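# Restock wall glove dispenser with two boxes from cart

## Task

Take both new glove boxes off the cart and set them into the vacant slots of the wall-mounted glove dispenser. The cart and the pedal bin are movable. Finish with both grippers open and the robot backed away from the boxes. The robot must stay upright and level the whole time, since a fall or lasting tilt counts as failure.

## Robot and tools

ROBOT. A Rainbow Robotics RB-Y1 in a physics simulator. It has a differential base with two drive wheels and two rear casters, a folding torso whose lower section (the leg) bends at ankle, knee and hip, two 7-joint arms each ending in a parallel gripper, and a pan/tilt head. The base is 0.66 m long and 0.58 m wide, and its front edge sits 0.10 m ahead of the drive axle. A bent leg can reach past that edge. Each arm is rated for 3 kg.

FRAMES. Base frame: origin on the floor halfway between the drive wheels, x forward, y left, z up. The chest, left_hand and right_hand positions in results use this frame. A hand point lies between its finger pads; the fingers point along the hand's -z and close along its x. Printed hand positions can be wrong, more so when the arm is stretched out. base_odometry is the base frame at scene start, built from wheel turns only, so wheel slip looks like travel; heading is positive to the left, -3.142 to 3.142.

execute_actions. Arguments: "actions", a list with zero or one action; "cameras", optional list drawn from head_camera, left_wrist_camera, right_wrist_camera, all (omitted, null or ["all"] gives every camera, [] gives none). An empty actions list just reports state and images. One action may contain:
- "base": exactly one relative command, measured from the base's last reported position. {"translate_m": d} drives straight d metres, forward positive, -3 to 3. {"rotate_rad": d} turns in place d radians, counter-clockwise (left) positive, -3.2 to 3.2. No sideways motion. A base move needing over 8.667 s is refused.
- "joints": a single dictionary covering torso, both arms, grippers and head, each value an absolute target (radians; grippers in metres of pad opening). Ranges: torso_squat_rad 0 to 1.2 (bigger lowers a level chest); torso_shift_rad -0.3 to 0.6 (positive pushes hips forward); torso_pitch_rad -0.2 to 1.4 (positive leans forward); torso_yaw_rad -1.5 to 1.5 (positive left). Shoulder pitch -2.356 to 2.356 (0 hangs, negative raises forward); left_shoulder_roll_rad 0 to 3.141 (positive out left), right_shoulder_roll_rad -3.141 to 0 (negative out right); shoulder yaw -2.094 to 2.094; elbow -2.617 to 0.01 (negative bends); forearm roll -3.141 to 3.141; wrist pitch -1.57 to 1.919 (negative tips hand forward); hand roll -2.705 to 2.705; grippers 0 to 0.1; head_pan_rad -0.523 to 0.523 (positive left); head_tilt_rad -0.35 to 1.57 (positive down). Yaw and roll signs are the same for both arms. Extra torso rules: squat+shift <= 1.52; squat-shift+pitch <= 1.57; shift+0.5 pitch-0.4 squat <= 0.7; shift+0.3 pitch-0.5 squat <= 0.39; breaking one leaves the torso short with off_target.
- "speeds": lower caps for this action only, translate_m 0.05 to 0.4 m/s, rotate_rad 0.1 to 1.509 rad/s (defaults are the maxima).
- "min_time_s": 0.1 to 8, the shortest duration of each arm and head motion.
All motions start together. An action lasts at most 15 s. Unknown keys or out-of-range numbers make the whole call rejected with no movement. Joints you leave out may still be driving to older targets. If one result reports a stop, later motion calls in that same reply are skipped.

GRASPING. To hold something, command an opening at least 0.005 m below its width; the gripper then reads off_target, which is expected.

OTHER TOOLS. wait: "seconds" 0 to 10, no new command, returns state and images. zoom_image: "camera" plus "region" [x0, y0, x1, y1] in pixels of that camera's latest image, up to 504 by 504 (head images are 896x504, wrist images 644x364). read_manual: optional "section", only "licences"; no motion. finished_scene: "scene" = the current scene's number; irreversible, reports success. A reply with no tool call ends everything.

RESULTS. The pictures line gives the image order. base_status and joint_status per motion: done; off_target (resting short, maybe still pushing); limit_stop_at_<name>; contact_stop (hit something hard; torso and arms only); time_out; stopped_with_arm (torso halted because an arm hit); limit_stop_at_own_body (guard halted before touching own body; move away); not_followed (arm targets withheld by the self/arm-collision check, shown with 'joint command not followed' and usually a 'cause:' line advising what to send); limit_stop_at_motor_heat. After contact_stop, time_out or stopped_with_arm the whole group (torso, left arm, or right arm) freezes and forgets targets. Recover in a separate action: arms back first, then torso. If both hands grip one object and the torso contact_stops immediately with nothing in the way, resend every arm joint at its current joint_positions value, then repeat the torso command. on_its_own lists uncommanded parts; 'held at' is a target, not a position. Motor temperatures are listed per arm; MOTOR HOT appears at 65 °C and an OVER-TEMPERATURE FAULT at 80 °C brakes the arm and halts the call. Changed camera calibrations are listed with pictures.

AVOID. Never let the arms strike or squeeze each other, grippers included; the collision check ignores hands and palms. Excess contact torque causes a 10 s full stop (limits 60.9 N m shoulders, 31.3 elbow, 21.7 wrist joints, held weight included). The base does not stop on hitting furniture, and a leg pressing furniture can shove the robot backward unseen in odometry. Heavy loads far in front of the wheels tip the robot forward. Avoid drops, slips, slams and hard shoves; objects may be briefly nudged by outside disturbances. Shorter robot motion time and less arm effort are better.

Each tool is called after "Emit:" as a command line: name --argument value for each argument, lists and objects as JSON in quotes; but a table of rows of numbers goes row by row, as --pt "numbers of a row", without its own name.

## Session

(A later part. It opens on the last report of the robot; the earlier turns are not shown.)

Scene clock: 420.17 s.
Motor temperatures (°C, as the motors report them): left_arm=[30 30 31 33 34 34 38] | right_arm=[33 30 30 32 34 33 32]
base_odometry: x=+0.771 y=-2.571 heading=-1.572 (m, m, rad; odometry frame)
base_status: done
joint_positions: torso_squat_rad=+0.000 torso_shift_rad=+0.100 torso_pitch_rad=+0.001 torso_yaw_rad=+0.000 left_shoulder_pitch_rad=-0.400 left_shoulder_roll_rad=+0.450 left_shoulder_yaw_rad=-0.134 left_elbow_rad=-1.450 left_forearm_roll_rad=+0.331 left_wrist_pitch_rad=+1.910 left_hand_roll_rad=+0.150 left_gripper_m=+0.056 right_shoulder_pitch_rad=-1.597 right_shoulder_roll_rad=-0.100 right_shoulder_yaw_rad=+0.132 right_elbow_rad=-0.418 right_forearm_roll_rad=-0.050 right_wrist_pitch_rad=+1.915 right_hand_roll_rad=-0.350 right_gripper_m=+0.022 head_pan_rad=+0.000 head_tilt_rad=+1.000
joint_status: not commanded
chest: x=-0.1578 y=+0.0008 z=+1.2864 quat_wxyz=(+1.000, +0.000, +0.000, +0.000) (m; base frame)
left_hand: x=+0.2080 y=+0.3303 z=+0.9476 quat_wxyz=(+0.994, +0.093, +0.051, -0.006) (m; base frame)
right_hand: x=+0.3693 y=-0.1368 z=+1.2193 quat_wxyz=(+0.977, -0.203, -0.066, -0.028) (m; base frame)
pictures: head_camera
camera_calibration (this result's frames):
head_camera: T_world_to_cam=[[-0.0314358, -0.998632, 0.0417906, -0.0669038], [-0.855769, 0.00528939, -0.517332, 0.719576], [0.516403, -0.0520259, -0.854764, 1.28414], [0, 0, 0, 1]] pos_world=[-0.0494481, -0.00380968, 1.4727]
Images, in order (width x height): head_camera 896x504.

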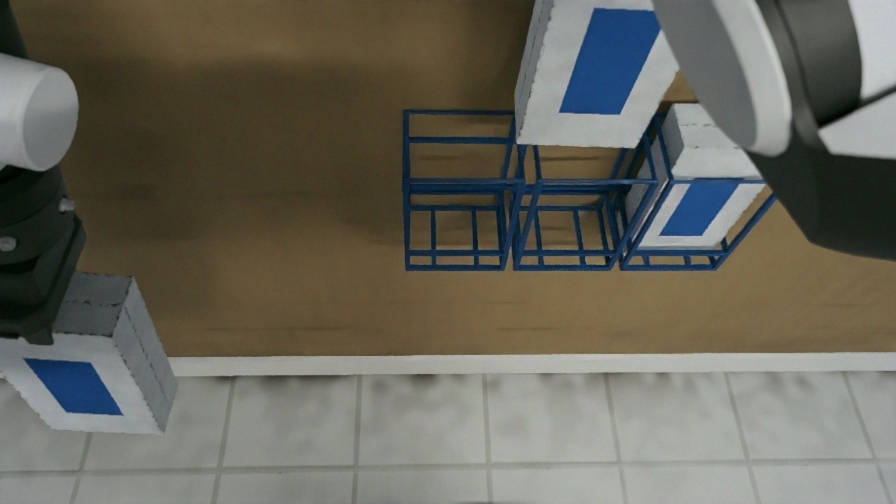

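Emit:
execute_actions --actions '[{"base":{"translate_m":0.045},"speeds":{"translate_m":0.05},"joints":{"right_shoulder_roll_rad":-0.135}}]' --cameras '[]'

Emit:
execute_actions --actions '[{"joints":{"torso_squat_rad":0.35,"torso_shift_rad":0.108}}]' --cameras '["head_camera"]'

Scene clock: 431.50 s.
Motor temperatures (°C, as the motors report them): left_arm=[30 30 31 33 34 34 38] | right_arm=[33 30 30 32 34 33 32]
base_odometry: x=+0.771 y=-2.616 heading=-1.572 (m, m, rad; odometry frame)
base_status: done
joint_positions: torso_squat_rad=+0.000 torso_shift_rad=+0.100 torso_pitch_rad=+0.000 torso_yaw_rad=+0.000 left_shoulder_pitch_rad=-0.400 left_shoulder_roll_rad=+0.450 left_shoulder_yaw_rad=-0.134 left_elbow_rad=-1.450 left_forearm_roll_rad=+0.331 left_wrist_pitch_rad=+1.910 left_hand_roll_rad=+0.150 left_gripper_m=+0.056 right_shoulder_pitch_rad=-1.597 right_shoulder_roll_rad=-0.135 right_shoulder_yaw_rad=+0.132 right_elbow_rad=-0.418 right_forearm_roll_rad=-0.050 right_wrist_pitch_rad=+1.915 right_hand_roll_rad=-0.350 right_gripper_m=+0.022 head_pan_rad=+0.000 head_tilt_rad=+1.000
joint_status: all done
chest: x=-0.1579 y=+0.0007 z=+1.2864 quat_wxyz=(+1.000, +0.000, +0.000, +0.000) (m; base frame)
left_hand: x=+0.2078 y=+0.3303 z=+0.9477 quat_wxyz=(+0.994, +0.093, +0.051, -0.006) (m; base frame)
right_hand: x=+0.3732 y=-0.1540 z=+1.2258 quat_wxyz=(+0.976, -0.203, -0.068, -0.045) (m; base frame)
pictures: none
No camera images: the call's "cameras" was empty. Leave "cameras" out to get every camera's image.

Scene clock: 433.50 s.
Motor temperatures (°C, as the motors report them): left_arm=[30 30 31 33 34 34 38] | right_arm=[33 30 30 32 34 33 32]
base_odometry: x=+0.771 y=-2.616 heading=-1.572 (m, m, rad; odometry frame)
base_status: not commanded
joint_positions: torso_squat_rad=+0.350 torso_shift_rad=+0.108 torso_pitch_rad=+0.000 torso_yaw_rad=+0.000 left_shoulder_pitch_rad=-0.400 left_shoulder_roll_rad=+0.450 left_shoulder_yaw_rad=-0.134 left_elbow_rad=-1.450 left_forearm_roll_rad=+0.331 left_wrist_pitch_rad=+1.910 left_hand_roll_rad=+0.150 left_gripper_m=+0.056 right_shoulder_pitch_rad=-1.597 right_shoulder_roll_rad=-0.135 right_shoulder_yaw_rad=+0.132 right_elbow_rad=-0.418 right_forearm_roll_rad=-0.050 right_wrist_pitch_rad=+1.915 right_hand_roll_rad=-0.350 right_gripper_m=+0.022 head_pan_rad=+0.000 head_tilt_rad=+1.000
joint_status: all done
chest: x=-0.1571 y=+0.0007 z=+1.2437 quat_wxyz=(+1.000, +0.000, +0.000, +0.000) (m; base frame)
left_hand: x=+0.2088 y=+0.3303 z=+0.9050 quat_wxyz=(+0.994, +0.093, +0.051, -0.006) (m; base frame)
right_hand: x=+0.3741 y=-0.1540 z=+1.1831 quat_wxyz=(+0.976, -0.203, -0.068, -0.045) (m; base frame)
pictures: head_camera
camera_calibration (this result's frames):
head_camera: T_world_to_cam=[[-0.0314247, -0.998635, 0.0417168, -0.0650642], [-0.855546, 0.00529574, -0.5177, 0.698564], [0.516772, -0.0519592, -0.854545, 1.24702], [0, 0, 0, 1]] pos_world=[-0.0488179, -0.00388039, 1.43]
Images, in order (width x height): head_camera 896x504.

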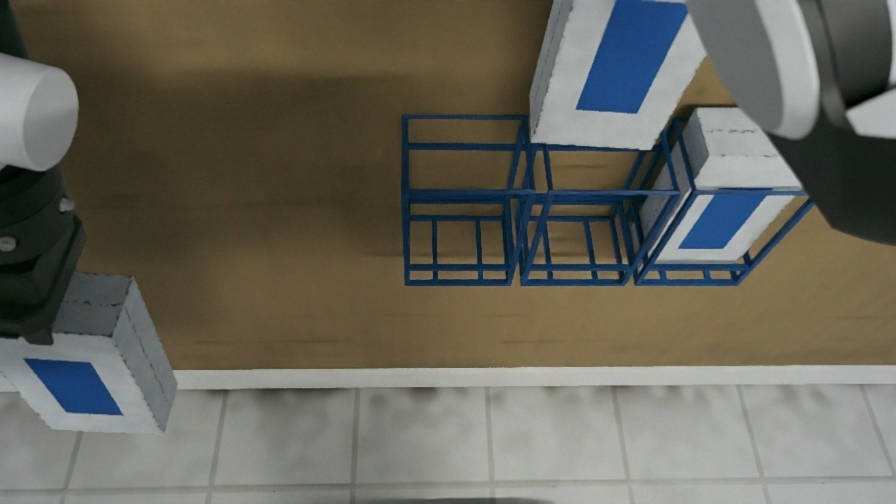

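Emit:
execute_actions --actions '[{"base":{"translate_m":-0.012},"speeds":{"translate_m":0.05},"joints":{"right_shoulder_roll_rad":-0.148,"right_hand_roll_rad":-0.25}}]' --cameras '[]'

Emit:
execute_actions --actions '[{"joints":{"torso_squat_rad":0.52,"torso_shift_rad":0.114}}]' --cameras '["head_camera"]'

Scene clock: 441.83 s.
Motor temperatures (°C, as the motors report them): left_arm=[30 30 31 33 34 34 38] | right_arm=[33 30 30 32 34 33 32]
base_odometry: x=+0.771 y=-2.604 heading=-1.572 (m, m, rad; odometry frame)
base_status: done
joint_positions: torso_squat_rad=+0.350 torso_shift_rad=+0.108 torso_pitch_rad=+0.000 torso_yaw_rad=+0.000 left_shoulder_pitch_rad=-0.400 left_shoulder_roll_rad=+0.450 left_shoulder_yaw_rad=-0.134 left_elbow_rad=-1.450 left_forearm_roll_rad=+0.331 left_wrist_pitch_rad=+1.910 left_hand_roll_rad=+0.150 left_gripper_m=+0.056 right_shoulder_pitch_rad=-1.597 right_shoulder_roll_rad=-0.148 right_shoulder_yaw_rad=+0.132 right_elbow_rad=-0.418 right_forearm_roll_rad=-0.050 right_wrist_pitch_rad=+1.915 right_hand_roll_rad=-0.250 right_gripper_m=+0.022 head_pan_rad=+0.000 head_tilt_rad=+1.000
joint_status: all done
chest: x=-0.1570 y=+0.0007 z=+1.2437 quat_wxyz=(+1.000, +0.000, +0.000, +0.000) (m; base frame)
left_hand: x=+0.2088 y=+0.3303 z=+0.9049 quat_wxyz=(+0.994, +0.093, +0.051, -0.006) (m; base frame)
right_hand: x=+0.3756 y=-0.1604 z=+1.1854 quat_wxyz=(+0.977, -0.206, -0.059, -0.003) (m; base frame)
pictures: none
No camera images: the call's "cameras" was empty. Leave "cameras" out to get every camera's image.

Scene clock: 443.20 s.
Motor temperatures (°C, as the motors report them): left_arm=[30 30 31 33 34 34 38] | right_arm=[33 30 30 32 34 33 32]
base_odometry: x=+0.771 y=-2.604 heading=-1.572 (m, m, rad; odometry frame)
base_status: not commanded
joint_positions: torso_squat_rad=+0.520 torso_shift_rad=+0.113 torso_pitch_rad=-0.002 torso_yaw_rad=+0.000 left_shoulder_pitch_rad=-0.400 left_shoulder_roll_rad=+0.450 left_shoulder_yaw_rad=-0.134 left_elbow_rad=-1.450 left_forearm_roll_rad=+0.331 left_wrist_pitch_rad=+1.910 left_hand_roll_rad=+0.150 left_gripper_m=+0.056 right_shoulder_pitch_rad=-1.603 right_shoulder_roll_rad=-0.151 right_shoulder_yaw_rad=+0.133 right_elbow_rad=-0.421 right_forearm_roll_rad=-0.048 right_wrist_pitch_rad=+1.915 right_hand_roll_rad=-0.250 right_gripper_m=+0.022 head_pan_rad=+0.000 head_tilt_rad=+1.000
joint_status: all done
chest: x=-0.1601 y=+0.0007 z=+1.1935 quat_wxyz=(+1.000, +0.000, -0.001, +0.000) (m; base frame)
left_hand: x=+0.2066 y=+0.3302 z=+0.8555 quat_wxyz=(+0.994, +0.093, +0.050, -0.005) (m; base frame)
right_hand: x=+0.3741 y=-0.1611 z=+1.1412 quat_wxyz=(+0.976, -0.207, -0.065, -0.004) (m; base frame)
pictures: head_camera
camera_calibration (this result's frames):
head_camera: T_world_to_cam=[[-0.03157, -0.998626, 0.0418169, -0.0632008], [-0.854394, 0.00525239, -0.519599, 0.672449], [0.518666, -0.0521318, -0.853386, 1.20459], [0, 0, 0, 1]] pos_world=[-0.0522408, -0.00384824, 1.38003]
Images, in order (width x height): head_camera 896x504.

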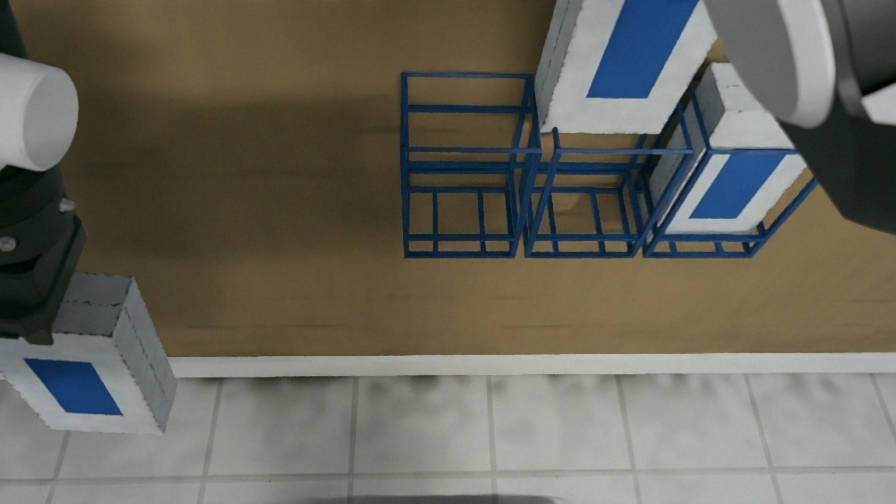

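Emit:
execute_actions --actions '[{"joints":{"torso_squat_rad":0.4,"torso_shift_rad":0.11}}]' --cameras '[]'

Emit:
execute_actions --actions '[{"joints":{"right_shoulder_roll_rad":-0.172}}]' --cameras '[]'

Emit:
execute_actions --actions '[{"joints":{"torso_squat_rad":0.56,"torso_shift_rad":0.116}}]' --cameras '["head_camera"]'

Scene clock: 450.43 s.
Motor temperatures (°C, as the motors report them): left_arm=[30 30 31 33 34 34 38] | right_arm=[32 30 30 32 34 33 32]
base_odometry: x=+0.771 y=-2.604 heading=-1.572 (m, m, rad; odometry frame)
base_status: not commanded
joint_positions: torso_squat_rad=+0.400 torso_shift_rad=+0.110 torso_pitch_rad=+0.000 torso_yaw_rad=+0.000 left_shoulder_pitch_rad=-0.400 left_shoulder_roll_rad=+0.450 left_shoulder_yaw_rad=-0.134 left_elbow_rad=-1.450 left_forearm_roll_rad=+0.331 left_wrist_pitch_rad=+1.910 left_hand_roll_rad=+0.150 left_gripper_m=+0.056 right_shoulder_pitch_rad=-1.597 right_shoulder_roll_rad=-0.148 right_shoulder_yaw_rad=+0.133 right_elbow_rad=-0.418 right_forearm_roll_rad=-0.050 right_wrist_pitch_rad=+1.915 right_hand_roll_rad=-0.250 right_gripper_m=+0.022 head_pan_rad=+0.000 head_tilt_rad=+1.000
joint_status: all done
chest: x=-0.1570 y=+0.0007 z=+1.2308 quat_wxyz=(+1.000, +0.000, +0.000, +0.000) (m; base frame)
left_hand: x=+0.2088 y=+0.3303 z=+0.8919 quat_wxyz=(+0.994, +0.093, +0.051, -0.006) (m; base frame)
right_hand: x=+0.3757 y=-0.1605 z=+1.1728 quat_wxyz=(+0.977, -0.207, -0.059, -0.003) (m; base frame)
pictures: none
No camera images: the call's "cameras" was empty. Leave "cameras" out to get every camera's image.

Scene clock: 451.60 s.
Motor temperatures (°C, as the motors report them): left_arm=[30 30 31 33 34 34 38] | right_arm=[32 30 30 32 34 32 32]
base_odometry: x=+0.771 y=-2.604 heading=-1.572 (m, m, rad; odometry frame)
base_status: not commanded
joint_positions: torso_squat_rad=+0.400 torso_shift_rad=+0.110 torso_pitch_rad=+0.000 torso_yaw_rad=+0.000 left_shoulder_pitch_rad=-0.400 left_shoulder_roll_rad=+0.450 left_shoulder_yaw_rad=-0.134 left_elbow_rad=-1.450 left_forearm_roll_rad=+0.331 left_wrist_pitch_rad=+1.910 left_hand_roll_rad=+0.150 left_gripper_m=+0.056 right_shoulder_pitch_rad=-1.597 right_shoulder_roll_rad=-0.172 right_shoulder_yaw_rad=+0.132 right_elbow_rad=-0.418 right_forearm_roll_rad=-0.050 right_wrist_pitch_rad=+1.915 right_hand_roll_rad=-0.250 right_gripper_m=+0.022 head_pan_rad=+0.000 head_tilt_rad=+1.000
joint_status: all done
chest: x=-0.1570 y=+0.0007 z=+1.2308 quat_wxyz=(+1.000, +0.000, +0.000, +0.000) (m; base frame)
left_hand: x=+0.2088 y=+0.3303 z=+0.8919 quat_wxyz=(+0.994, +0.093, +0.051, -0.006) (m; base frame)
right_hand: x=+0.3780 y=-0.1724 z=+1.1771 quat_wxyz=(+0.976, -0.207, -0.061, -0.015) (m; base frame)
pictures: none
No camera images: the call's "cameras" was empty. Leave "cameras" out to get every camera's image.

Scene clock: 452.93 s.
Motor temperatures (°C, as the motors report them): left_arm=[30 30 31 33 34 34 38] | right_arm=[32 30 30 32 34 32 32]
base_odometry: x=+0.771 y=-2.604 heading=-1.572 (m, m, rad; odometry frame)
base_status: not commanded
joint_positions: torso_squat_rad=+0.560 torso_shift_rad=+0.116 torso_pitch_rad=+0.000 torso_yaw_rad=+0.000 left_shoulder_pitch_rad=-0.400 left_shoulder_roll_rad=+0.450 left_shoulder_yaw_rad=-0.134 left_elbow_rad=-1.450 left_forearm_roll_rad=+0.331 left_wrist_pitch_rad=+1.910 left_hand_roll_rad=+0.150 left_gripper_m=+0.056 right_shoulder_pitch_rad=-1.597 right_shoulder_roll_rad=-0.172 right_shoulder_yaw_rad=+0.132 right_elbow_rad=-0.418 right_forearm_roll_rad=-0.050 right_wrist_pitch_rad=+1.915 right_hand_roll_rad=-0.250 right_gripper_m=+0.022 head_pan_rad=+0.000 head_tilt_rad=+1.000
joint_status: all done
chest: x=-0.1593 y=+0.0006 z=+1.1790 quat_wxyz=(+1.000, +0.000, +0.000, +0.000) (m; base frame)
left_hand: x=+0.2066 y=+0.3302 z=+0.8403 quat_wxyz=(+0.994, +0.093, +0.051, -0.006) (m; base frame)
right_hand: x=+0.3757 y=-0.1725 z=+1.1255 quat_wxyz=(+0.976, -0.207, -0.061, -0.015) (m; base frame)
pictures: head_camera
camera_calibration (this result's frames):
head_camera: T_world_to_cam=[[-0.0314491, -0.998634, 0.041718, -0.0625047], [-0.855574, 0.00531883, -0.517653, 0.663155], [0.516724, -0.0519726, -0.854573, 1.19296], [0, 0, 0, 1]] pos_world=[-0.0510184, -0.00394534, 1.36536]
Images, in order (width x height): head_camera 896x504.

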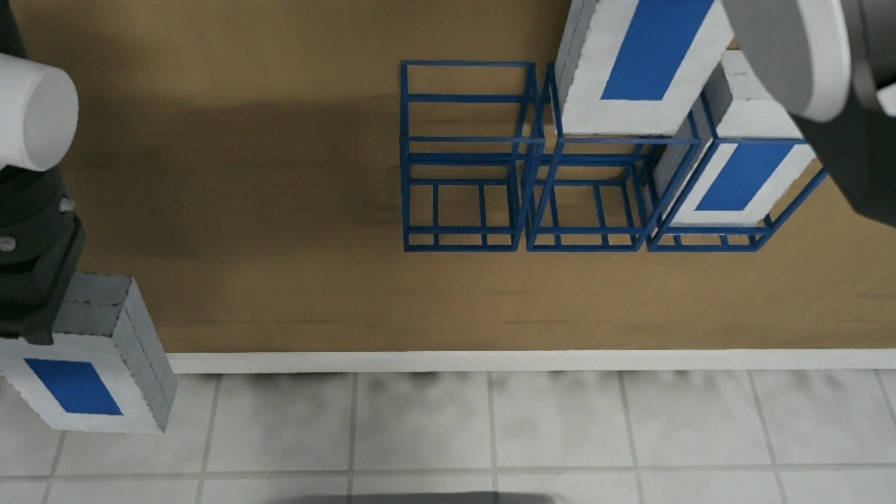

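Entering freely. Continue.

Emit:
execute_actions --actions '[{"joints":{"torso_squat_rad":0.72,"torso_shift_rad":0.128}}]' --cameras '["head_camera"]'

Scene clock: 457.10 s.
Motor temperatures (°C, as the motors report them): left_arm=[30 30 31 33 34 34 38] | right_arm=[32 30 30 32 34 32 32]
base_odometry: x=+0.771 y=-2.604 heading=-1.572 (m, m, rad; odometry frame)
base_status: not commanded
joint_positions: torso_squat_rad=+0.720 torso_shift_rad=+0.128 torso_pitch_rad=+0.000 torso_yaw_rad=+0.000 left_shoulder_pitch_rad=-0.400 left_shoulder_roll_rad=+0.450 left_shoulder_yaw_rad=-0.134 left_elbow_rad=-1.450 left_forearm_roll_rad=+0.331 left_wrist_pitch_rad=+1.910 left_hand_roll_rad=+0.150 left_gripper_m=+0.056 right_shoulder_pitch_rad=-1.597 right_shoulder_roll_rad=-0.172 right_shoulder_yaw_rad=+0.132 right_elbow_rad=-0.418 right_forearm_roll_rad=-0.050 right_wrist_pitch_rad=+1.915 right_hand_roll_rad=-0.250 right_gripper_m=+0.022 head_pan_rad=+0.000 head_tilt_rad=+1.000
joint_status: all done
chest: x=-0.1607 y=+0.0006 z=+1.1119 quat_wxyz=(+1.000, +0.000, +0.000, +0.000) (m; base frame)
left_hand: x=+0.2051 y=+0.3302 z=+0.7732 quat_wxyz=(+0.994, +0.093, +0.051, -0.006) (m; base frame)
right_hand: x=+0.3742 y=-0.1726 z=+1.0583 quat_wxyz=(+0.976, -0.207, -0.061, -0.015) (m; base frame)
pictures: head_camera
camera_calibration (this result's frames):
head_camera: T_world_to_cam=[[-0.0314486, -0.998634, 0.0417181, -0.0598123], [-0.855576, 0.00531853, -0.517651, 0.627143], [0.516722, -0.0519724, -0.854574, 1.13635], [0, 0, 0, 1]] pos_world=[-0.0524889, -0.00400721, 1.29823]
Images, in order (width x height): head_camera 896x504.

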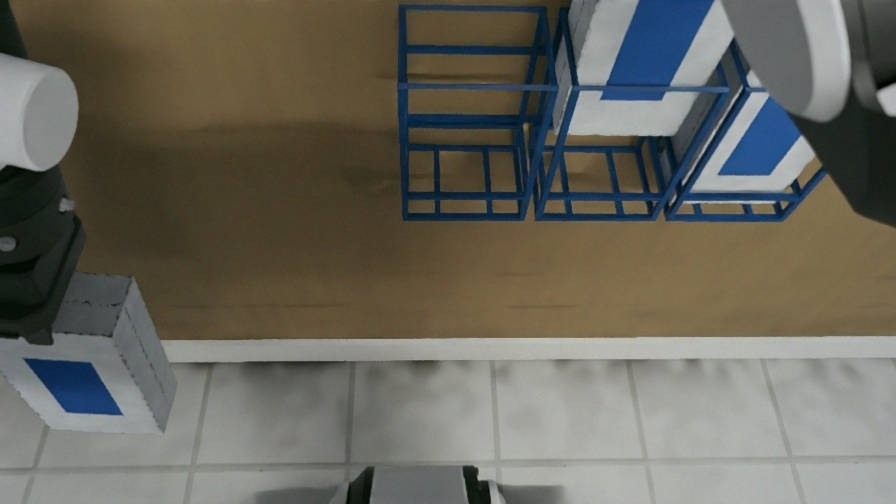

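Emit:
execute_actions --actions '[{"joints":{"torso_squat_rad":0.86,"torso_shift_rad":0.142}}]' --cameras '["head_camera"]'

Scene clock: 460.87 s.
Motor temperatures (°C, as the motors report them): left_arm=[30 30 31 33 34 34 38] | right_arm=[32 30 30 32 34 32 32]
base_odometry: x=+0.771 y=-2.604 heading=-1.572 (m, m, rad; odometry frame)
base_status: not commanded
joint_positions: torso_squat_rad=+0.860 torso_shift_rad=+0.142 torso_pitch_rad=+0.000 torso_yaw_rad=+0.000 left_shoulder_pitch_rad=-0.400 left_shoulder_roll_rad=+0.450 left_shoulder_yaw_rad=-0.134 left_elbow_rad=-1.450 left_forearm_roll_rad=+0.331 left_wrist_pitch_rad=+1.910 left_hand_roll_rad=+0.150 left_gripper_m=+0.056 right_shoulder_pitch_rad=-1.597 right_shoulder_roll_rad=-0.172 right_shoulder_yaw_rad=+0.132 right_elbow_rad=-0.418 right_forearm_roll_rad=-0.050 right_wrist_pitch_rad=+1.915 right_hand_roll_rad=-0.250 right_gripper_m=+0.022 head_pan_rad=+0.000 head_tilt_rad=+1.000
joint_status: all done
chest: x=-0.1633 y=+0.0005 z=+1.0421 quat_wxyz=(+1.000, +0.000, +0.000, +0.000) (m; base frame)
left_hand: x=+0.2026 y=+0.3301 z=+0.7034 quat_wxyz=(+0.994, +0.093, +0.051, -0.006) (m; base frame)
right_hand: x=+0.3717 y=-0.1727 z=+0.9884 quat_wxyz=(+0.976, -0.207, -0.061, -0.015) (m; base frame)
pictures: head_camera
camera_calibration (this result's frames):
head_camera: T_world_to_cam=[[-0.0314493, -0.998634, 0.0417178, -0.0570427], [-0.855571, 0.0053188, -0.517658, 0.588808], [0.516729, -0.0519725, -0.85457, 1.07797], [0, 0, 0, 1]] pos_world=[-0.0550462, -0.00407169, 1.22838]
Images, in order (width x height): head_camera 896x504.

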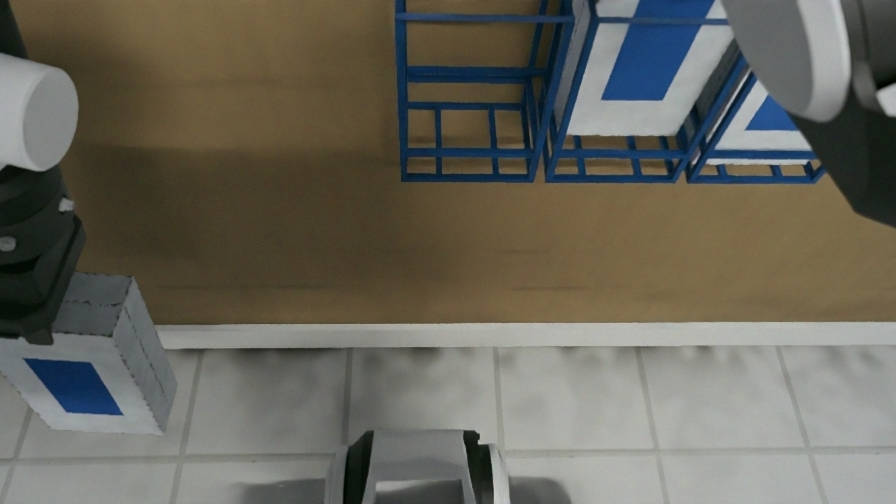

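Emit:
execute_actions --actions '[{"joints":{"torso_squat_rad":0.91,"torso_shift_rad":0.148}}]' --cameras '[]'

Emit:
execute_actions --actions '[{"joints":{"right_gripper_m":0.06}}]' --cameras '[]'

Emit:
execute_actions --actions '[{"joints":{"torso_squat_rad":0.5,"torso_shift_rad":0.112,"head_tilt_rad":0.9},"base":{"translate_m":-0.03},"speeds":{"translate_m":0.05}}]' --cameras '["head_camera"]'

Scene clock: 466.67 s.
Motor temperatures (°C, as the motors report them): left_arm=[30 30 31 33 34 34 38] | right_arm=[33 30 30 32 34 32 32]
base_odometry: x=+0.771 y=-2.604 heading=-1.572 (m, m, rad; odometry frame)
base_status: not commanded
joint_positions: torso_squat_rad=+0.910 torso_shift_rad=+0.148 torso_pitch_rad=+0.000 torso_yaw_rad=+0.000 left_shoulder_pitch_rad=-0.400 left_shoulder_roll_rad=+0.450 left_shoulder_yaw_rad=-0.134 left_elbow_rad=-1.450 left_forearm_roll_rad=+0.331 left_wrist_pitch_rad=+1.910 left_hand_roll_rad=+0.150 left_gripper_m=+0.056 right_shoulder_pitch_rad=-1.597 right_shoulder_roll_rad=-0.172 right_shoulder_yaw_rad=+0.132 right_elbow_rad=-0.418 right_forearm_roll_rad=-0.050 right_wrist_pitch_rad=+1.915 right_hand_roll_rad=-0.250 right_gripper_m=+0.022 head_pan_rad=+0.000 head_tilt_rad=+1.000
joint_status: all done
chest: x=-0.1646 y=+0.0005 z=+1.0149 quat_wxyz=(+1.000, +0.000, +0.000, +0.000) (m; base frame)
left_hand: x=+0.2013 y=+0.3301 z=+0.6762 quat_wxyz=(+0.994, +0.093, +0.051, -0.006) (m; base frame)
right_hand: x=+0.3704 y=-0.1727 z=+0.9612 quat_wxyz=(+0.976, -0.207, -0.061, -0.015) (m; base frame)
pictures: none
No camera images: the call's "cameras" was empty. Leave "cameras" out to get every camera's image.

Scene clock: 467.73 s.
Motor temperatures (°C, as the motors report them): left_arm=[30 30 31 33 34 34 38] | right_arm=[33 30 30 32 34 32 32]
base_odometry: x=+0.771 y=-2.604 heading=-1.572 (m, m, rad; odometry frame)
base_status: not commanded
joint_positions: torso_squat_rad=+0.910 torso_shift_rad=+0.148 torso_pitch_rad=+0.000 torso_yaw_rad=+0.000 left_shoulder_pitch_rad=-0.400 left_shoulder_roll_rad=+0.450 left_shoulder_yaw_rad=-0.134 left_elbow_rad=-1.450 left_forearm_roll_rad=+0.331 left_wrist_pitch_rad=+1.910 left_hand_roll_rad=+0.150 left_gripper_m=+0.056 right_shoulder_pitch_rad=-1.597 right_shoulder_roll_rad=-0.172 right_shoulder_yaw_rad=+0.132 right_elbow_rad=-0.418 right_forearm_roll_rad=-0.050 right_wrist_pitch_rad=+1.915 right_hand_roll_rad=-0.250 right_gripper_m=+0.060 head_pan_rad=+0.000 head_tilt_rad=+1.000
joint_status: all done
chest: x=-0.1646 y=+0.0005 z=+1.0149 quat_wxyz=(+1.000, +0.000, +0.000, +0.000) (m; base frame)
left_hand: x=+0.2013 y=+0.3301 z=+0.6762 quat_wxyz=(+0.994, +0.093, +0.051, -0.006) (m; base frame)
right_hand: x=+0.3704 y=-0.1727 z=+0.9612 quat_wxyz=(+0.976, -0.207, -0.061, -0.015) (m; base frame)
pictures: none
No camera images: the call's "cameras" was empty. Leave "cameras" out to get every camera's image.

Scene clock: 469.97 s.
Motor temperatures (°C, as the motors report them): left_arm=[30 30 31 33 34 34 38] | right_arm=[33 30 30 32 34 32 32]
base_odometry: x=+0.771 y=-2.574 heading=-1.572 (m, m, rad; odometry frame)
base_status: done
joint_positions: torso_squat_rad=+0.500 torso_shift_rad=+0.112 torso_pitch_rad=+0.000 torso_yaw_rad=+0.000 left_shoulder_pitch_rad=-0.400 left_shoulder_roll_rad=+0.450 left_shoulder_yaw_rad=-0.134 left_elbow_rad=-1.450 left_forearm_roll_rad=+0.331 left_wrist_pitch_rad=+1.910 left_hand_roll_rad=+0.150 left_gripper_m=+0.056 right_shoulder_pitch_rad=-1.597 right_shoulder_roll_rad=-0.172 right_shoulder_yaw_rad=+0.132 right_elbow_rad=-0.418 right_forearm_roll_rad=-0.050 right_wrist_pitch_rad=+1.915 right_hand_roll_rad=-0.250 right_gripper_m=+0.060 head_pan_rad=+0.000 head_tilt_rad=+0.900
joint_status: all done
chest: x=-0.1591 y=+0.0007 z=+1.2004 quat_wxyz=(+1.000, +0.000, +0.000, +0.000) (m; base frame)
left_hand: x=+0.2066 y=+0.3302 z=+0.8616 quat_wxyz=(+0.994, +0.093, +0.051, -0.006) (m; base frame)
right_hand: x=+0.3758 y=-0.1726 z=+1.1465 quat_wxyz=(+0.976, -0.207, -0.061, -0.015) (m; base frame)
pictures: head_camera
camera_calibration (this result's frames):
head_camera: T_world_to_cam=[[-0.0354143, -0.998635, 0.0383877, -0.059248], [-0.799823, 0.0052916, -0.600212, 0.797628], [0.59919, -0.0519595, -0.798919, 1.14444], [0, 0, 0, 1]] pos_world=[-0.0498758, -0.00392325, 1.39534]
Images, in order (width x height): head_camera 896x504.

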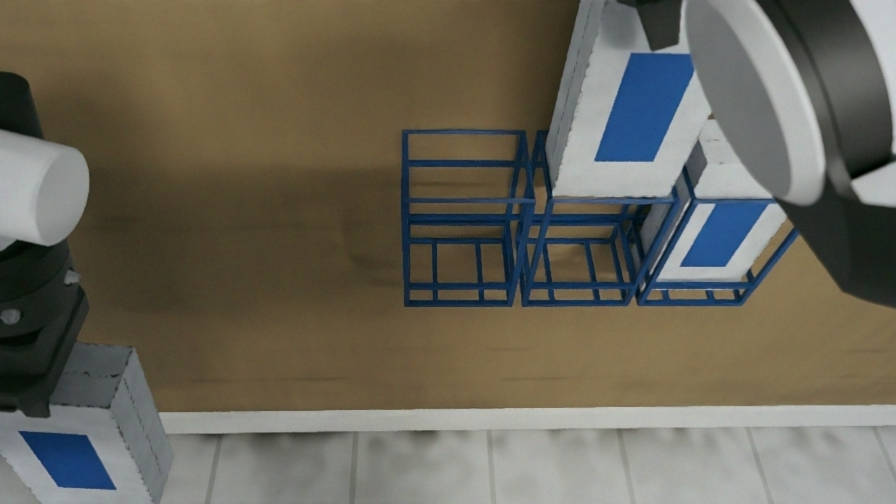

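Emit:
execute_actions --actions '[{"joints":{"torso_squat_rad":0.88,"torso_shift_rad":0.144},"base":{"translate_m":0.02},"speeds":{"translate_m":0.05}}]' --cameras '["right_wrist_camera"]'

Emit:
execute_actions --actions '[{"joints":{"right_gripper_m":0.1}}]' --cameras '["right_wrist_camera","head_camera"]'

Scene clock: 478.33 s.
Motor temperatures (°C, as the motors report them): left_arm=[30 30 31 33 34 34 38] | right_arm=[33 30 30 32 34 32 32]
base_odometry: x=+0.771 y=-2.594 heading=-1.572 (m, m, rad; odometry frame)
base_status: done
joint_positions: torso_squat_rad=+0.880 torso_shift_rad=+0.144 torso_pitch_rad=+0.000 torso_yaw_rad=+0.000 left_shoulder_pitch_rad=-0.400 left_shoulder_roll_rad=+0.450 left_shoulder_yaw_rad=-0.134 left_elbow_rad=-1.450 left_forearm_roll_rad=+0.331 left_wrist_pitch_rad=+1.910 left_hand_roll_rad=+0.150 left_gripper_m=+0.056 right_shoulder_pitch_rad=-1.597 right_shoulder_roll_rad=-0.172 right_shoulder_yaw_rad=+0.132 right_elbow_rad=-0.418 right_forearm_roll_rad=-0.050 right_wrist_pitch_rad=+1.915 right_hand_roll_rad=-0.250 right_gripper_m=+0.060 head_pan_rad=+0.000 head_tilt_rad=+0.900
joint_status: all done
chest: x=-0.1639 y=+0.0005 z=+1.0313 quat_wxyz=(+1.000, +0.000, +0.000, +0.000) (m; base frame)
left_hand: x=+0.2019 y=+0.3301 z=+0.6927 quat_wxyz=(+0.994, +0.093, +0.051, -0.006) (m; base frame)
right_hand: x=+0.3710 y=-0.1727 z=+0.9777 quat_wxyz=(+0.976, -0.207, -0.061, -0.015) (m; base frame)
pictures: right_wrist_camera
camera_calibration (this result's frames):
right_wrist_camera: T_world_to_cam=[[-0.988567, -0.0103925, -0.150427, 0.514042], [-0.0531859, 0.957534, 0.283372, -0.0633061], [0.141094, 0.288133, -0.947139, 1.0134], [0, 0, 0, 1]] pos_world=[0.361814, -0.226032, 1.05509]
Images, in order (width x height): right_wrist_camera 644x364.

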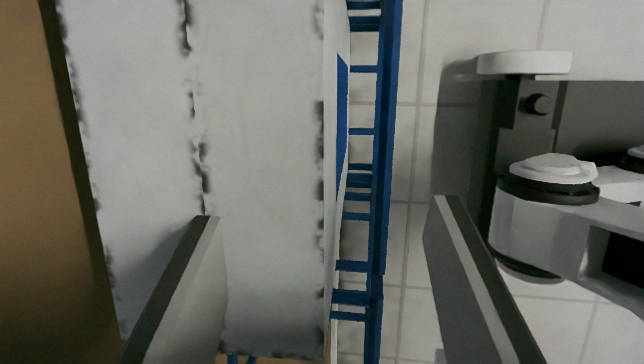

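Scene clock: 479.20 s.
Motor temperatures (°C, as the motors report them): left_arm=[30 30 31 33 34 34 38] | right_arm=[33 30 30 32 34 32 32]
base_odometry: x=+0.771 y=-2.594 heading=-1.572 (m, m, rad; odometry frame)
base_status: not commanded
joint_positions: torso_squat_rad=+0.880 torso_shift_rad=+0.144 torso_pitch_rad=+0.000 torso_yaw_rad=+0.000 left_shoulder_pitch_rad=-0.400 left_shoulder_roll_rad=+0.450 left_shoulder_yaw_rad=-0.134 left_elbow_rad=-1.450 left_forearm_roll_rad=+0.331 left_wrist_pitch_rad=+1.910 left_hand_roll_rad=+0.150 left_gripper_m=+0.056 right_shoulder_pitch_rad=-1.597 right_shoulder_roll_rad=-0.172 right_shoulder_yaw_rad=+0.132 right_elbow_rad=-0.418 right_forearm_roll_rad=-0.050 right_wrist_pitch_rad=+1.915 right_hand_roll_rad=-0.250 right_gripper_m=+0.099 head_pan_rad=+0.000 head_tilt_rad=+0.900
joint_status: all done
chest: x=-0.1639 y=+0.0005 z=+1.0313 quat_wxyz=(+1.000, +0.000, +0.000, +0.000) (m; base frame)
left_hand: x=+0.2019 y=+0.3301 z=+0.6927 quat_wxyz=(+0.994, +0.093, +0.051, -0.006) (m; base frame)
right_hand: x=+0.3710 y=-0.1727 z=+0.9777 quat_wxyz=(+0.976, -0.207, -0.061, -0.015) (m; base frame)
pictures: head_camera, right_wrist_camera
camera_calibration (this result's frames):
head_camera: T_world_to_cam=[[-0.035427, -0.998635, 0.0383752, -0.0530748], [-0.799614, 0.00529116, -0.600491, 0.692636], [0.599469, -0.051959, -0.79871, 1.01211], [0, 0, 0, 1]] pos_world=[-0.0547666, -0.00407909, 1.22634]
right_wrist_camera: T_world_to_cam=[[-0.988585, -0.0103467, -0.150309, 0.513913], [-0.0531067, 0.957539, 0.28337, -0.0633302], [0.140995, 0.288117, -0.947158, 1.01345], [0, 0, 0, 1]] pos_world=[0.361791, -0.226035, 1.05509]
Images, in order (width x height): head_camera 896x504, right_wrist_camera 644x364.

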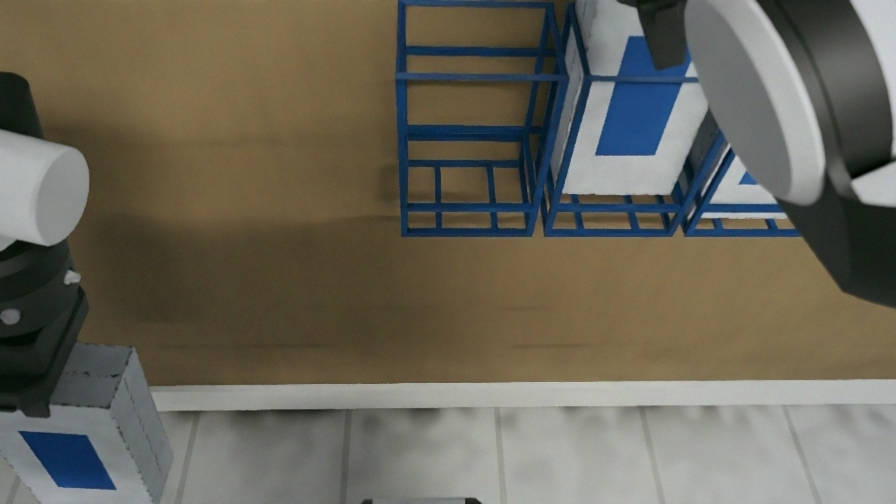

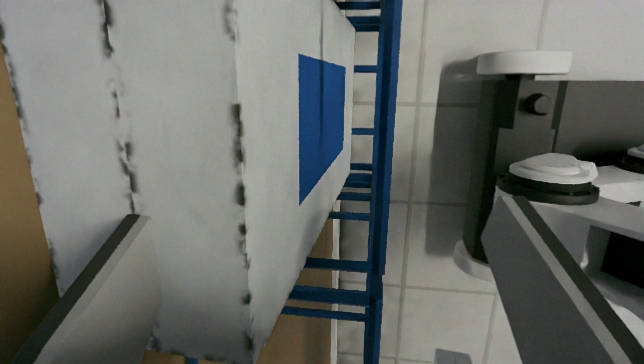

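Emit:
execute_actions --actions '[{"joints":{"torso_squat_rad":0.65,"torso_shift_rad":0.122}}]' --cameras '["right_wrist_camera","head_camera"]'

Scene clock: 485.20 s.
Motor temperatures (°C, as the motors report them): left_arm=[30 30 31 33 34 34 38] | right_arm=[33 30 30 32 34 32 32]
base_odometry: x=+0.771 y=-2.594 heading=-1.572 (m, m, rad; odometry frame)
base_status: not commanded
joint_positions: torso_squat_rad=+0.650 torso_shift_rad=+0.122 torso_pitch_rad=+0.000 torso_yaw_rad=+0.000 left_shoulder_pitch_rad=-0.400 left_shoulder_roll_rad=+0.450 left_shoulder_yaw_rad=-0.134 left_elbow_rad=-1.450 left_forearm_roll_rad=+0.331 left_wrist_pitch_rad=+1.910 left_hand_roll_rad=+0.150 left_gripper_m=+0.056 right_shoulder_pitch_rad=-1.596 right_shoulder_roll_rad=-0.171 right_shoulder_yaw_rad=+0.132 right_elbow_rad=-0.417 right_forearm_roll_rad=-0.050 right_wrist_pitch_rad=+1.916 right_hand_roll_rad=-0.250 right_gripper_m=+0.099 head_pan_rad=+0.000 head_tilt_rad=+0.900
joint_status: all done
chest: x=-0.1601 y=+0.0006 z=+1.1430 quat_wxyz=(+1.000, +0.000, +0.000, +0.000) (m; base frame)
left_hand: x=+0.2057 y=+0.3302 z=+0.8043 quat_wxyz=(+0.994, +0.093, +0.051, -0.006) (m; base frame)
right_hand: x=+0.3743 y=-0.1727 z=+1.0886 quat_wxyz=(+0.976, -0.207, -0.059, -0.015) (m; base frame)
pictures: head_camera, right_wrist_camera
camera_calibration (this result's frames):
head_camera: T_world_to_cam=[[-0.0354216, -0.998635, 0.0383806, -0.0571277], [-0.7997, 0.00529105, -0.600377, 0.762617], [0.599354, -0.0519593, -0.798796, 1.09911], [0, 0, 0, 1]] pos_world=[-0.0509144, -0.00397591, 1.33801]
right_wrist_camera: T_world_to_cam=[[-0.989002, -0.00976206, -0.147579, 0.531178], [-0.0517592, 0.957568, 0.283523, -0.0952554], [0.138549, 0.288044, -0.947542, 1.11928], [0, 0, 0, 1]] pos_world=[0.36533, -0.226003, 1.16596]
Images, in order (width x height): head_camera 896x504, right_wrist_camera 644x364.

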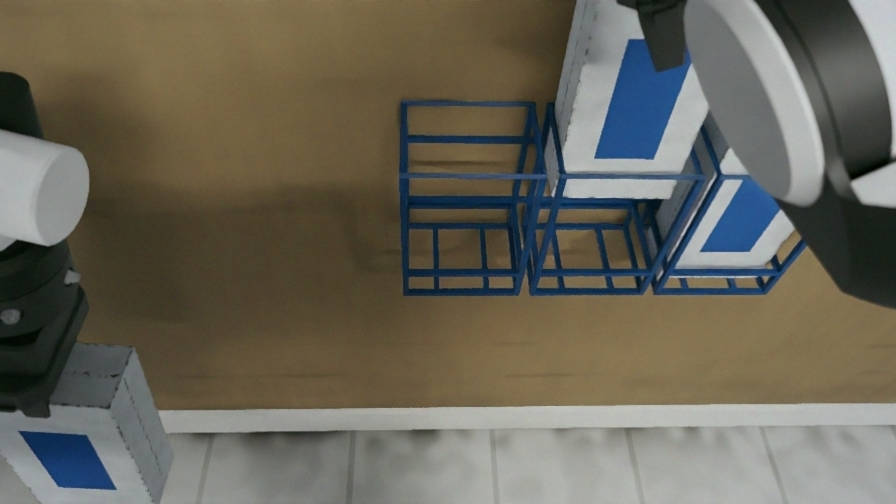

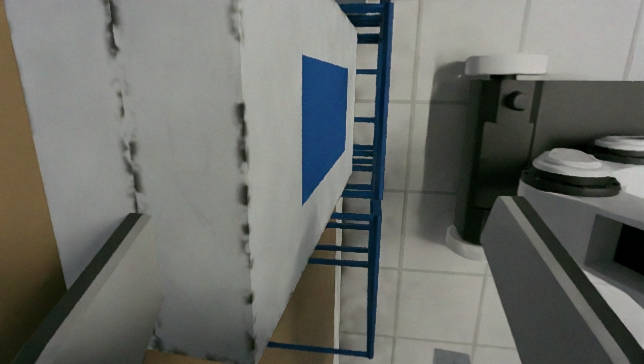

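Emit:
execute_actions --actions '[{"joints":{"torso_squat_rad":0.92,"torso_shift_rad":0.149}}]' --cameras '[]'

Emit:
execute_actions --actions '[{"base":{"translate_m":-0.06},"speeds":{"translate_m":0.05}}]' --cameras '["right_wrist_camera","head_camera"]'

Scene clock: 494.97 s.
Motor temperatures (°C, as the motors report them): left_arm=[30 30 31 33 34 34 38] | right_arm=[33 30 30 32 34 33 32]
base_odometry: x=+0.771 y=-2.594 heading=-1.572 (m, m, rad; odometry frame)
base_status: not commanded
joint_positions: torso_squat_rad=+0.920 torso_shift_rad=+0.149 torso_pitch_rad=+0.000 torso_yaw_rad=+0.000 left_shoulder_pitch_rad=-0.400 left_shoulder_roll_rad=+0.450 left_shoulder_yaw_rad=-0.134 left_elbow_rad=-1.450 left_forearm_roll_rad=+0.331 left_wrist_pitch_rad=+1.910 left_hand_roll_rad=+0.150 left_gripper_m=+0.056 right_shoulder_pitch_rad=-1.597 right_shoulder_roll_rad=-0.172 right_shoulder_yaw_rad=+0.132 right_elbow_rad=-0.417 right_forearm_roll_rad=-0.050 right_wrist_pitch_rad=+1.915 right_hand_roll_rad=-0.250 right_gripper_m=+0.099 head_pan_rad=+0.000 head_tilt_rad=+0.900
joint_status: all done
chest: x=-0.1650 y=+0.0005 z=+1.0093 quat_wxyz=(+1.000, +0.000, +0.000, +0.000) (m; base frame)
left_hand: x=+0.2009 y=+0.3301 z=+0.6707 quat_wxyz=(+0.994, +0.093, +0.051, -0.006) (m; base frame)
right_hand: x=+0.3698 y=-0.1726 z=+0.9556 quat_wxyz=(+0.976, -0.207, -0.060, -0.015) (m; base frame)
pictures: none
No camera images: the call's "cameras" was empty. Leave "cameras" out to get every camera's image.

Scene clock: 496.80 s.
Motor temperatures (°C, as the motors report them): left_arm=[30 30 31 33 34 34 38] | right_arm=[33 30 30 32 34 33 32]
base_odometry: x=+0.771 y=-2.534 heading=-1.572 (m, m, rad; odometry frame)
base_status: done
joint_positions: torso_squat_rad=+0.920 torso_shift_rad=+0.150 torso_pitch_rad=+0.002 torso_yaw_rad=+0.000 left_shoulder_pitch_rad=-0.400 left_shoulder_roll_rad=+0.450 left_shoulder_yaw_rad=-0.134 left_elbow_rad=-1.450 left_forearm_roll_rad=+0.331 left_wrist_pitch_rad=+1.910 left_hand_roll_rad=+0.150 left_gripper_m=+0.056 right_shoulder_pitch_rad=-1.599 right_shoulder_roll_rad=-0.173 right_shoulder_yaw_rad=+0.132 right_elbow_rad=-0.421 right_forearm_roll_rad=-0.049 right_wrist_pitch_rad=+1.911 right_hand_roll_rad=-0.250 right_gripper_m=+0.099 head_pan_rad=+0.000 head_tilt_rad=+0.900
joint_status: not commanded
chest: x=-0.1640 y=+0.0005 z=+1.0094 quat_wxyz=(+1.000, +0.000, +0.001, +0.000) (m; base frame)
left_hand: x=+0.2011 y=+0.3302 z=+0.6700 quat_wxyz=(+0.994, +0.093, +0.052, -0.005) (m; base frame)
right_hand: x=+0.3726 y=-0.1723 z=+0.9567 quat_wxyz=(+0.976, -0.206, -0.064, -0.014) (m; base frame)
pictures: head_camera, right_wrist_camera
camera_calibration (this result's frames):
head_camera: T_world_to_cam=[[-0.0349822, -0.998648, 0.0384383, -0.0522452], [-0.800694, 0.00499021, -0.599053, 0.677779], [0.598051, -0.0517335, -0.799786, 0.99546], [0, 0, 0, 1]] pos_world=[-0.0544705, -0.00405815, 1.20419]
right_wrist_camera: T_world_to_cam=[[-0.987494, -0.0129859, -0.157118, 0.518016], [-0.0577221, 0.957182, 0.283674, -0.0562825], [0.146707, 0.289195, -0.945961, 0.990057], [0, 0, 0, 1]] pos_world=[0.36304, -0.22572, 1.03391]
Images, in order (width x height): head_camera 896x504, right_wrist_camera 644x364.

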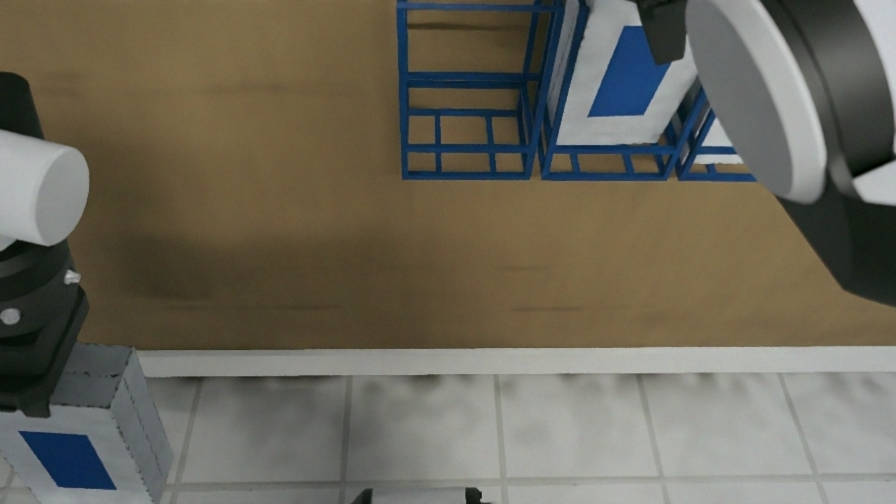

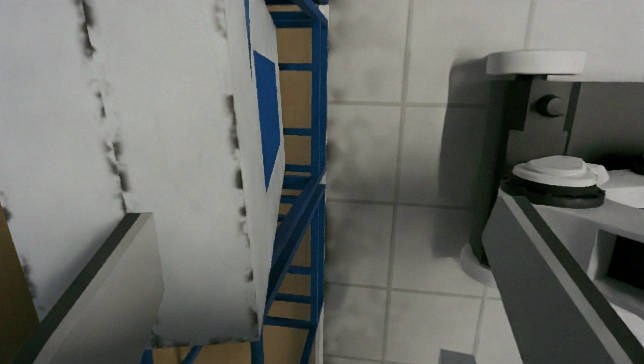

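Emit:
execute_actions --actions '[{"joints":{"torso_squat_rad":0.75,"torso_shift_rad":0.132},"base":{"translate_m":-0.02},"speeds":{"translate_m":0.05}}]' --cameras '["right_wrist_camera","head_camera"]'

Scene clock: 501.00 s.
Motor temperatures (°C, as the motors report them): left_arm=[30 30 31 33 34 34 38] | right_arm=[33 30 30 32 33 36 32]
base_odometry: x=+0.771 y=-2.514 heading=-1.573 (m, m, rad; odometry frame)
base_status: done
joint_positions: torso_squat_rad=+0.750 torso_shift_rad=+0.132 torso_pitch_rad=+0.000 torso_yaw_rad=+0.000 left_shoulder_pitch_rad=-0.400 left_shoulder_roll_rad=+0.450 left_shoulder_yaw_rad=-0.134 left_elbow_rad=-1.450 left_forearm_roll_rad=+0.331 left_wrist_pitch_rad=+1.910 left_hand_roll_rad=+0.150 left_gripper_m=+0.056 right_shoulder_pitch_rad=-1.598 right_shoulder_roll_rad=-0.172 right_shoulder_yaw_rad=+0.132 right_elbow_rad=-0.418 right_forearm_roll_rad=-0.050 right_wrist_pitch_rad=+1.915 right_hand_roll_rad=-0.250 right_gripper_m=+0.099 head_pan_rad=+0.000 head_tilt_rad=+0.900
joint_status: all done
chest: x=-0.1605 y=+0.0006 z=+1.0976 quat_wxyz=(+1.000, +0.000, +0.000, +0.000) (m; base frame)
left_hand: x=+0.2053 y=+0.3302 z=+0.7589 quat_wxyz=(+0.994, +0.093, +0.051, -0.005) (m; base frame)
right_hand: x=+0.3747 y=-0.1726 z=+1.0445 quat_wxyz=(+0.976, -0.207, -0.061, -0.015) (m; base frame)
pictures: head_camera, right_wrist_camera
camera_calibration (this result's frames):
head_camera: T_world_to_cam=[[-0.0352893, -0.99864, 0.0383852, -0.0554215], [-0.799712, 0.00518331, -0.600362, 0.735075], [0.599346, -0.0518835, -0.798807, 1.06307], [0, 0, 0, 1]] pos_world=[-0.0512537, -0.00400049, 1.29263]
right_wrist_camera: T_world_to_cam=[[-0.98839, -0.0107195, -0.151559, 0.528802], [-0.0538208, 0.957529, 0.283268, -0.0817851], [0.142085, 0.288136, -0.94699, 1.07551], [0, 0, 0, 1]] pos_world=[0.365447, -0.225913, 1.12181]
Images, in order (width x height): head_camera 896x504, right_wrist_camera 644x364.

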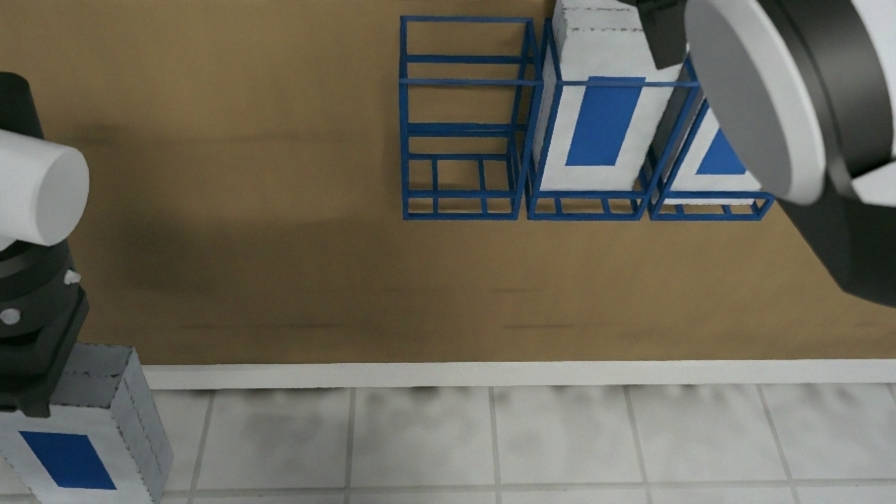

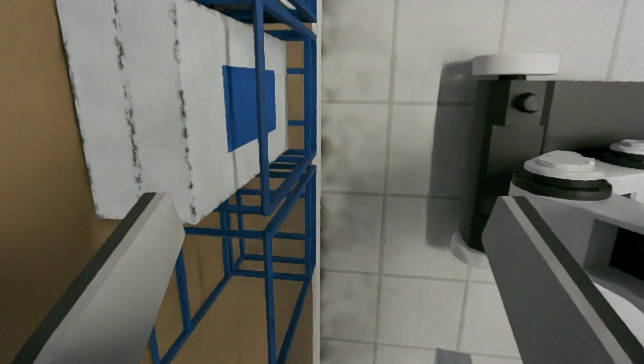

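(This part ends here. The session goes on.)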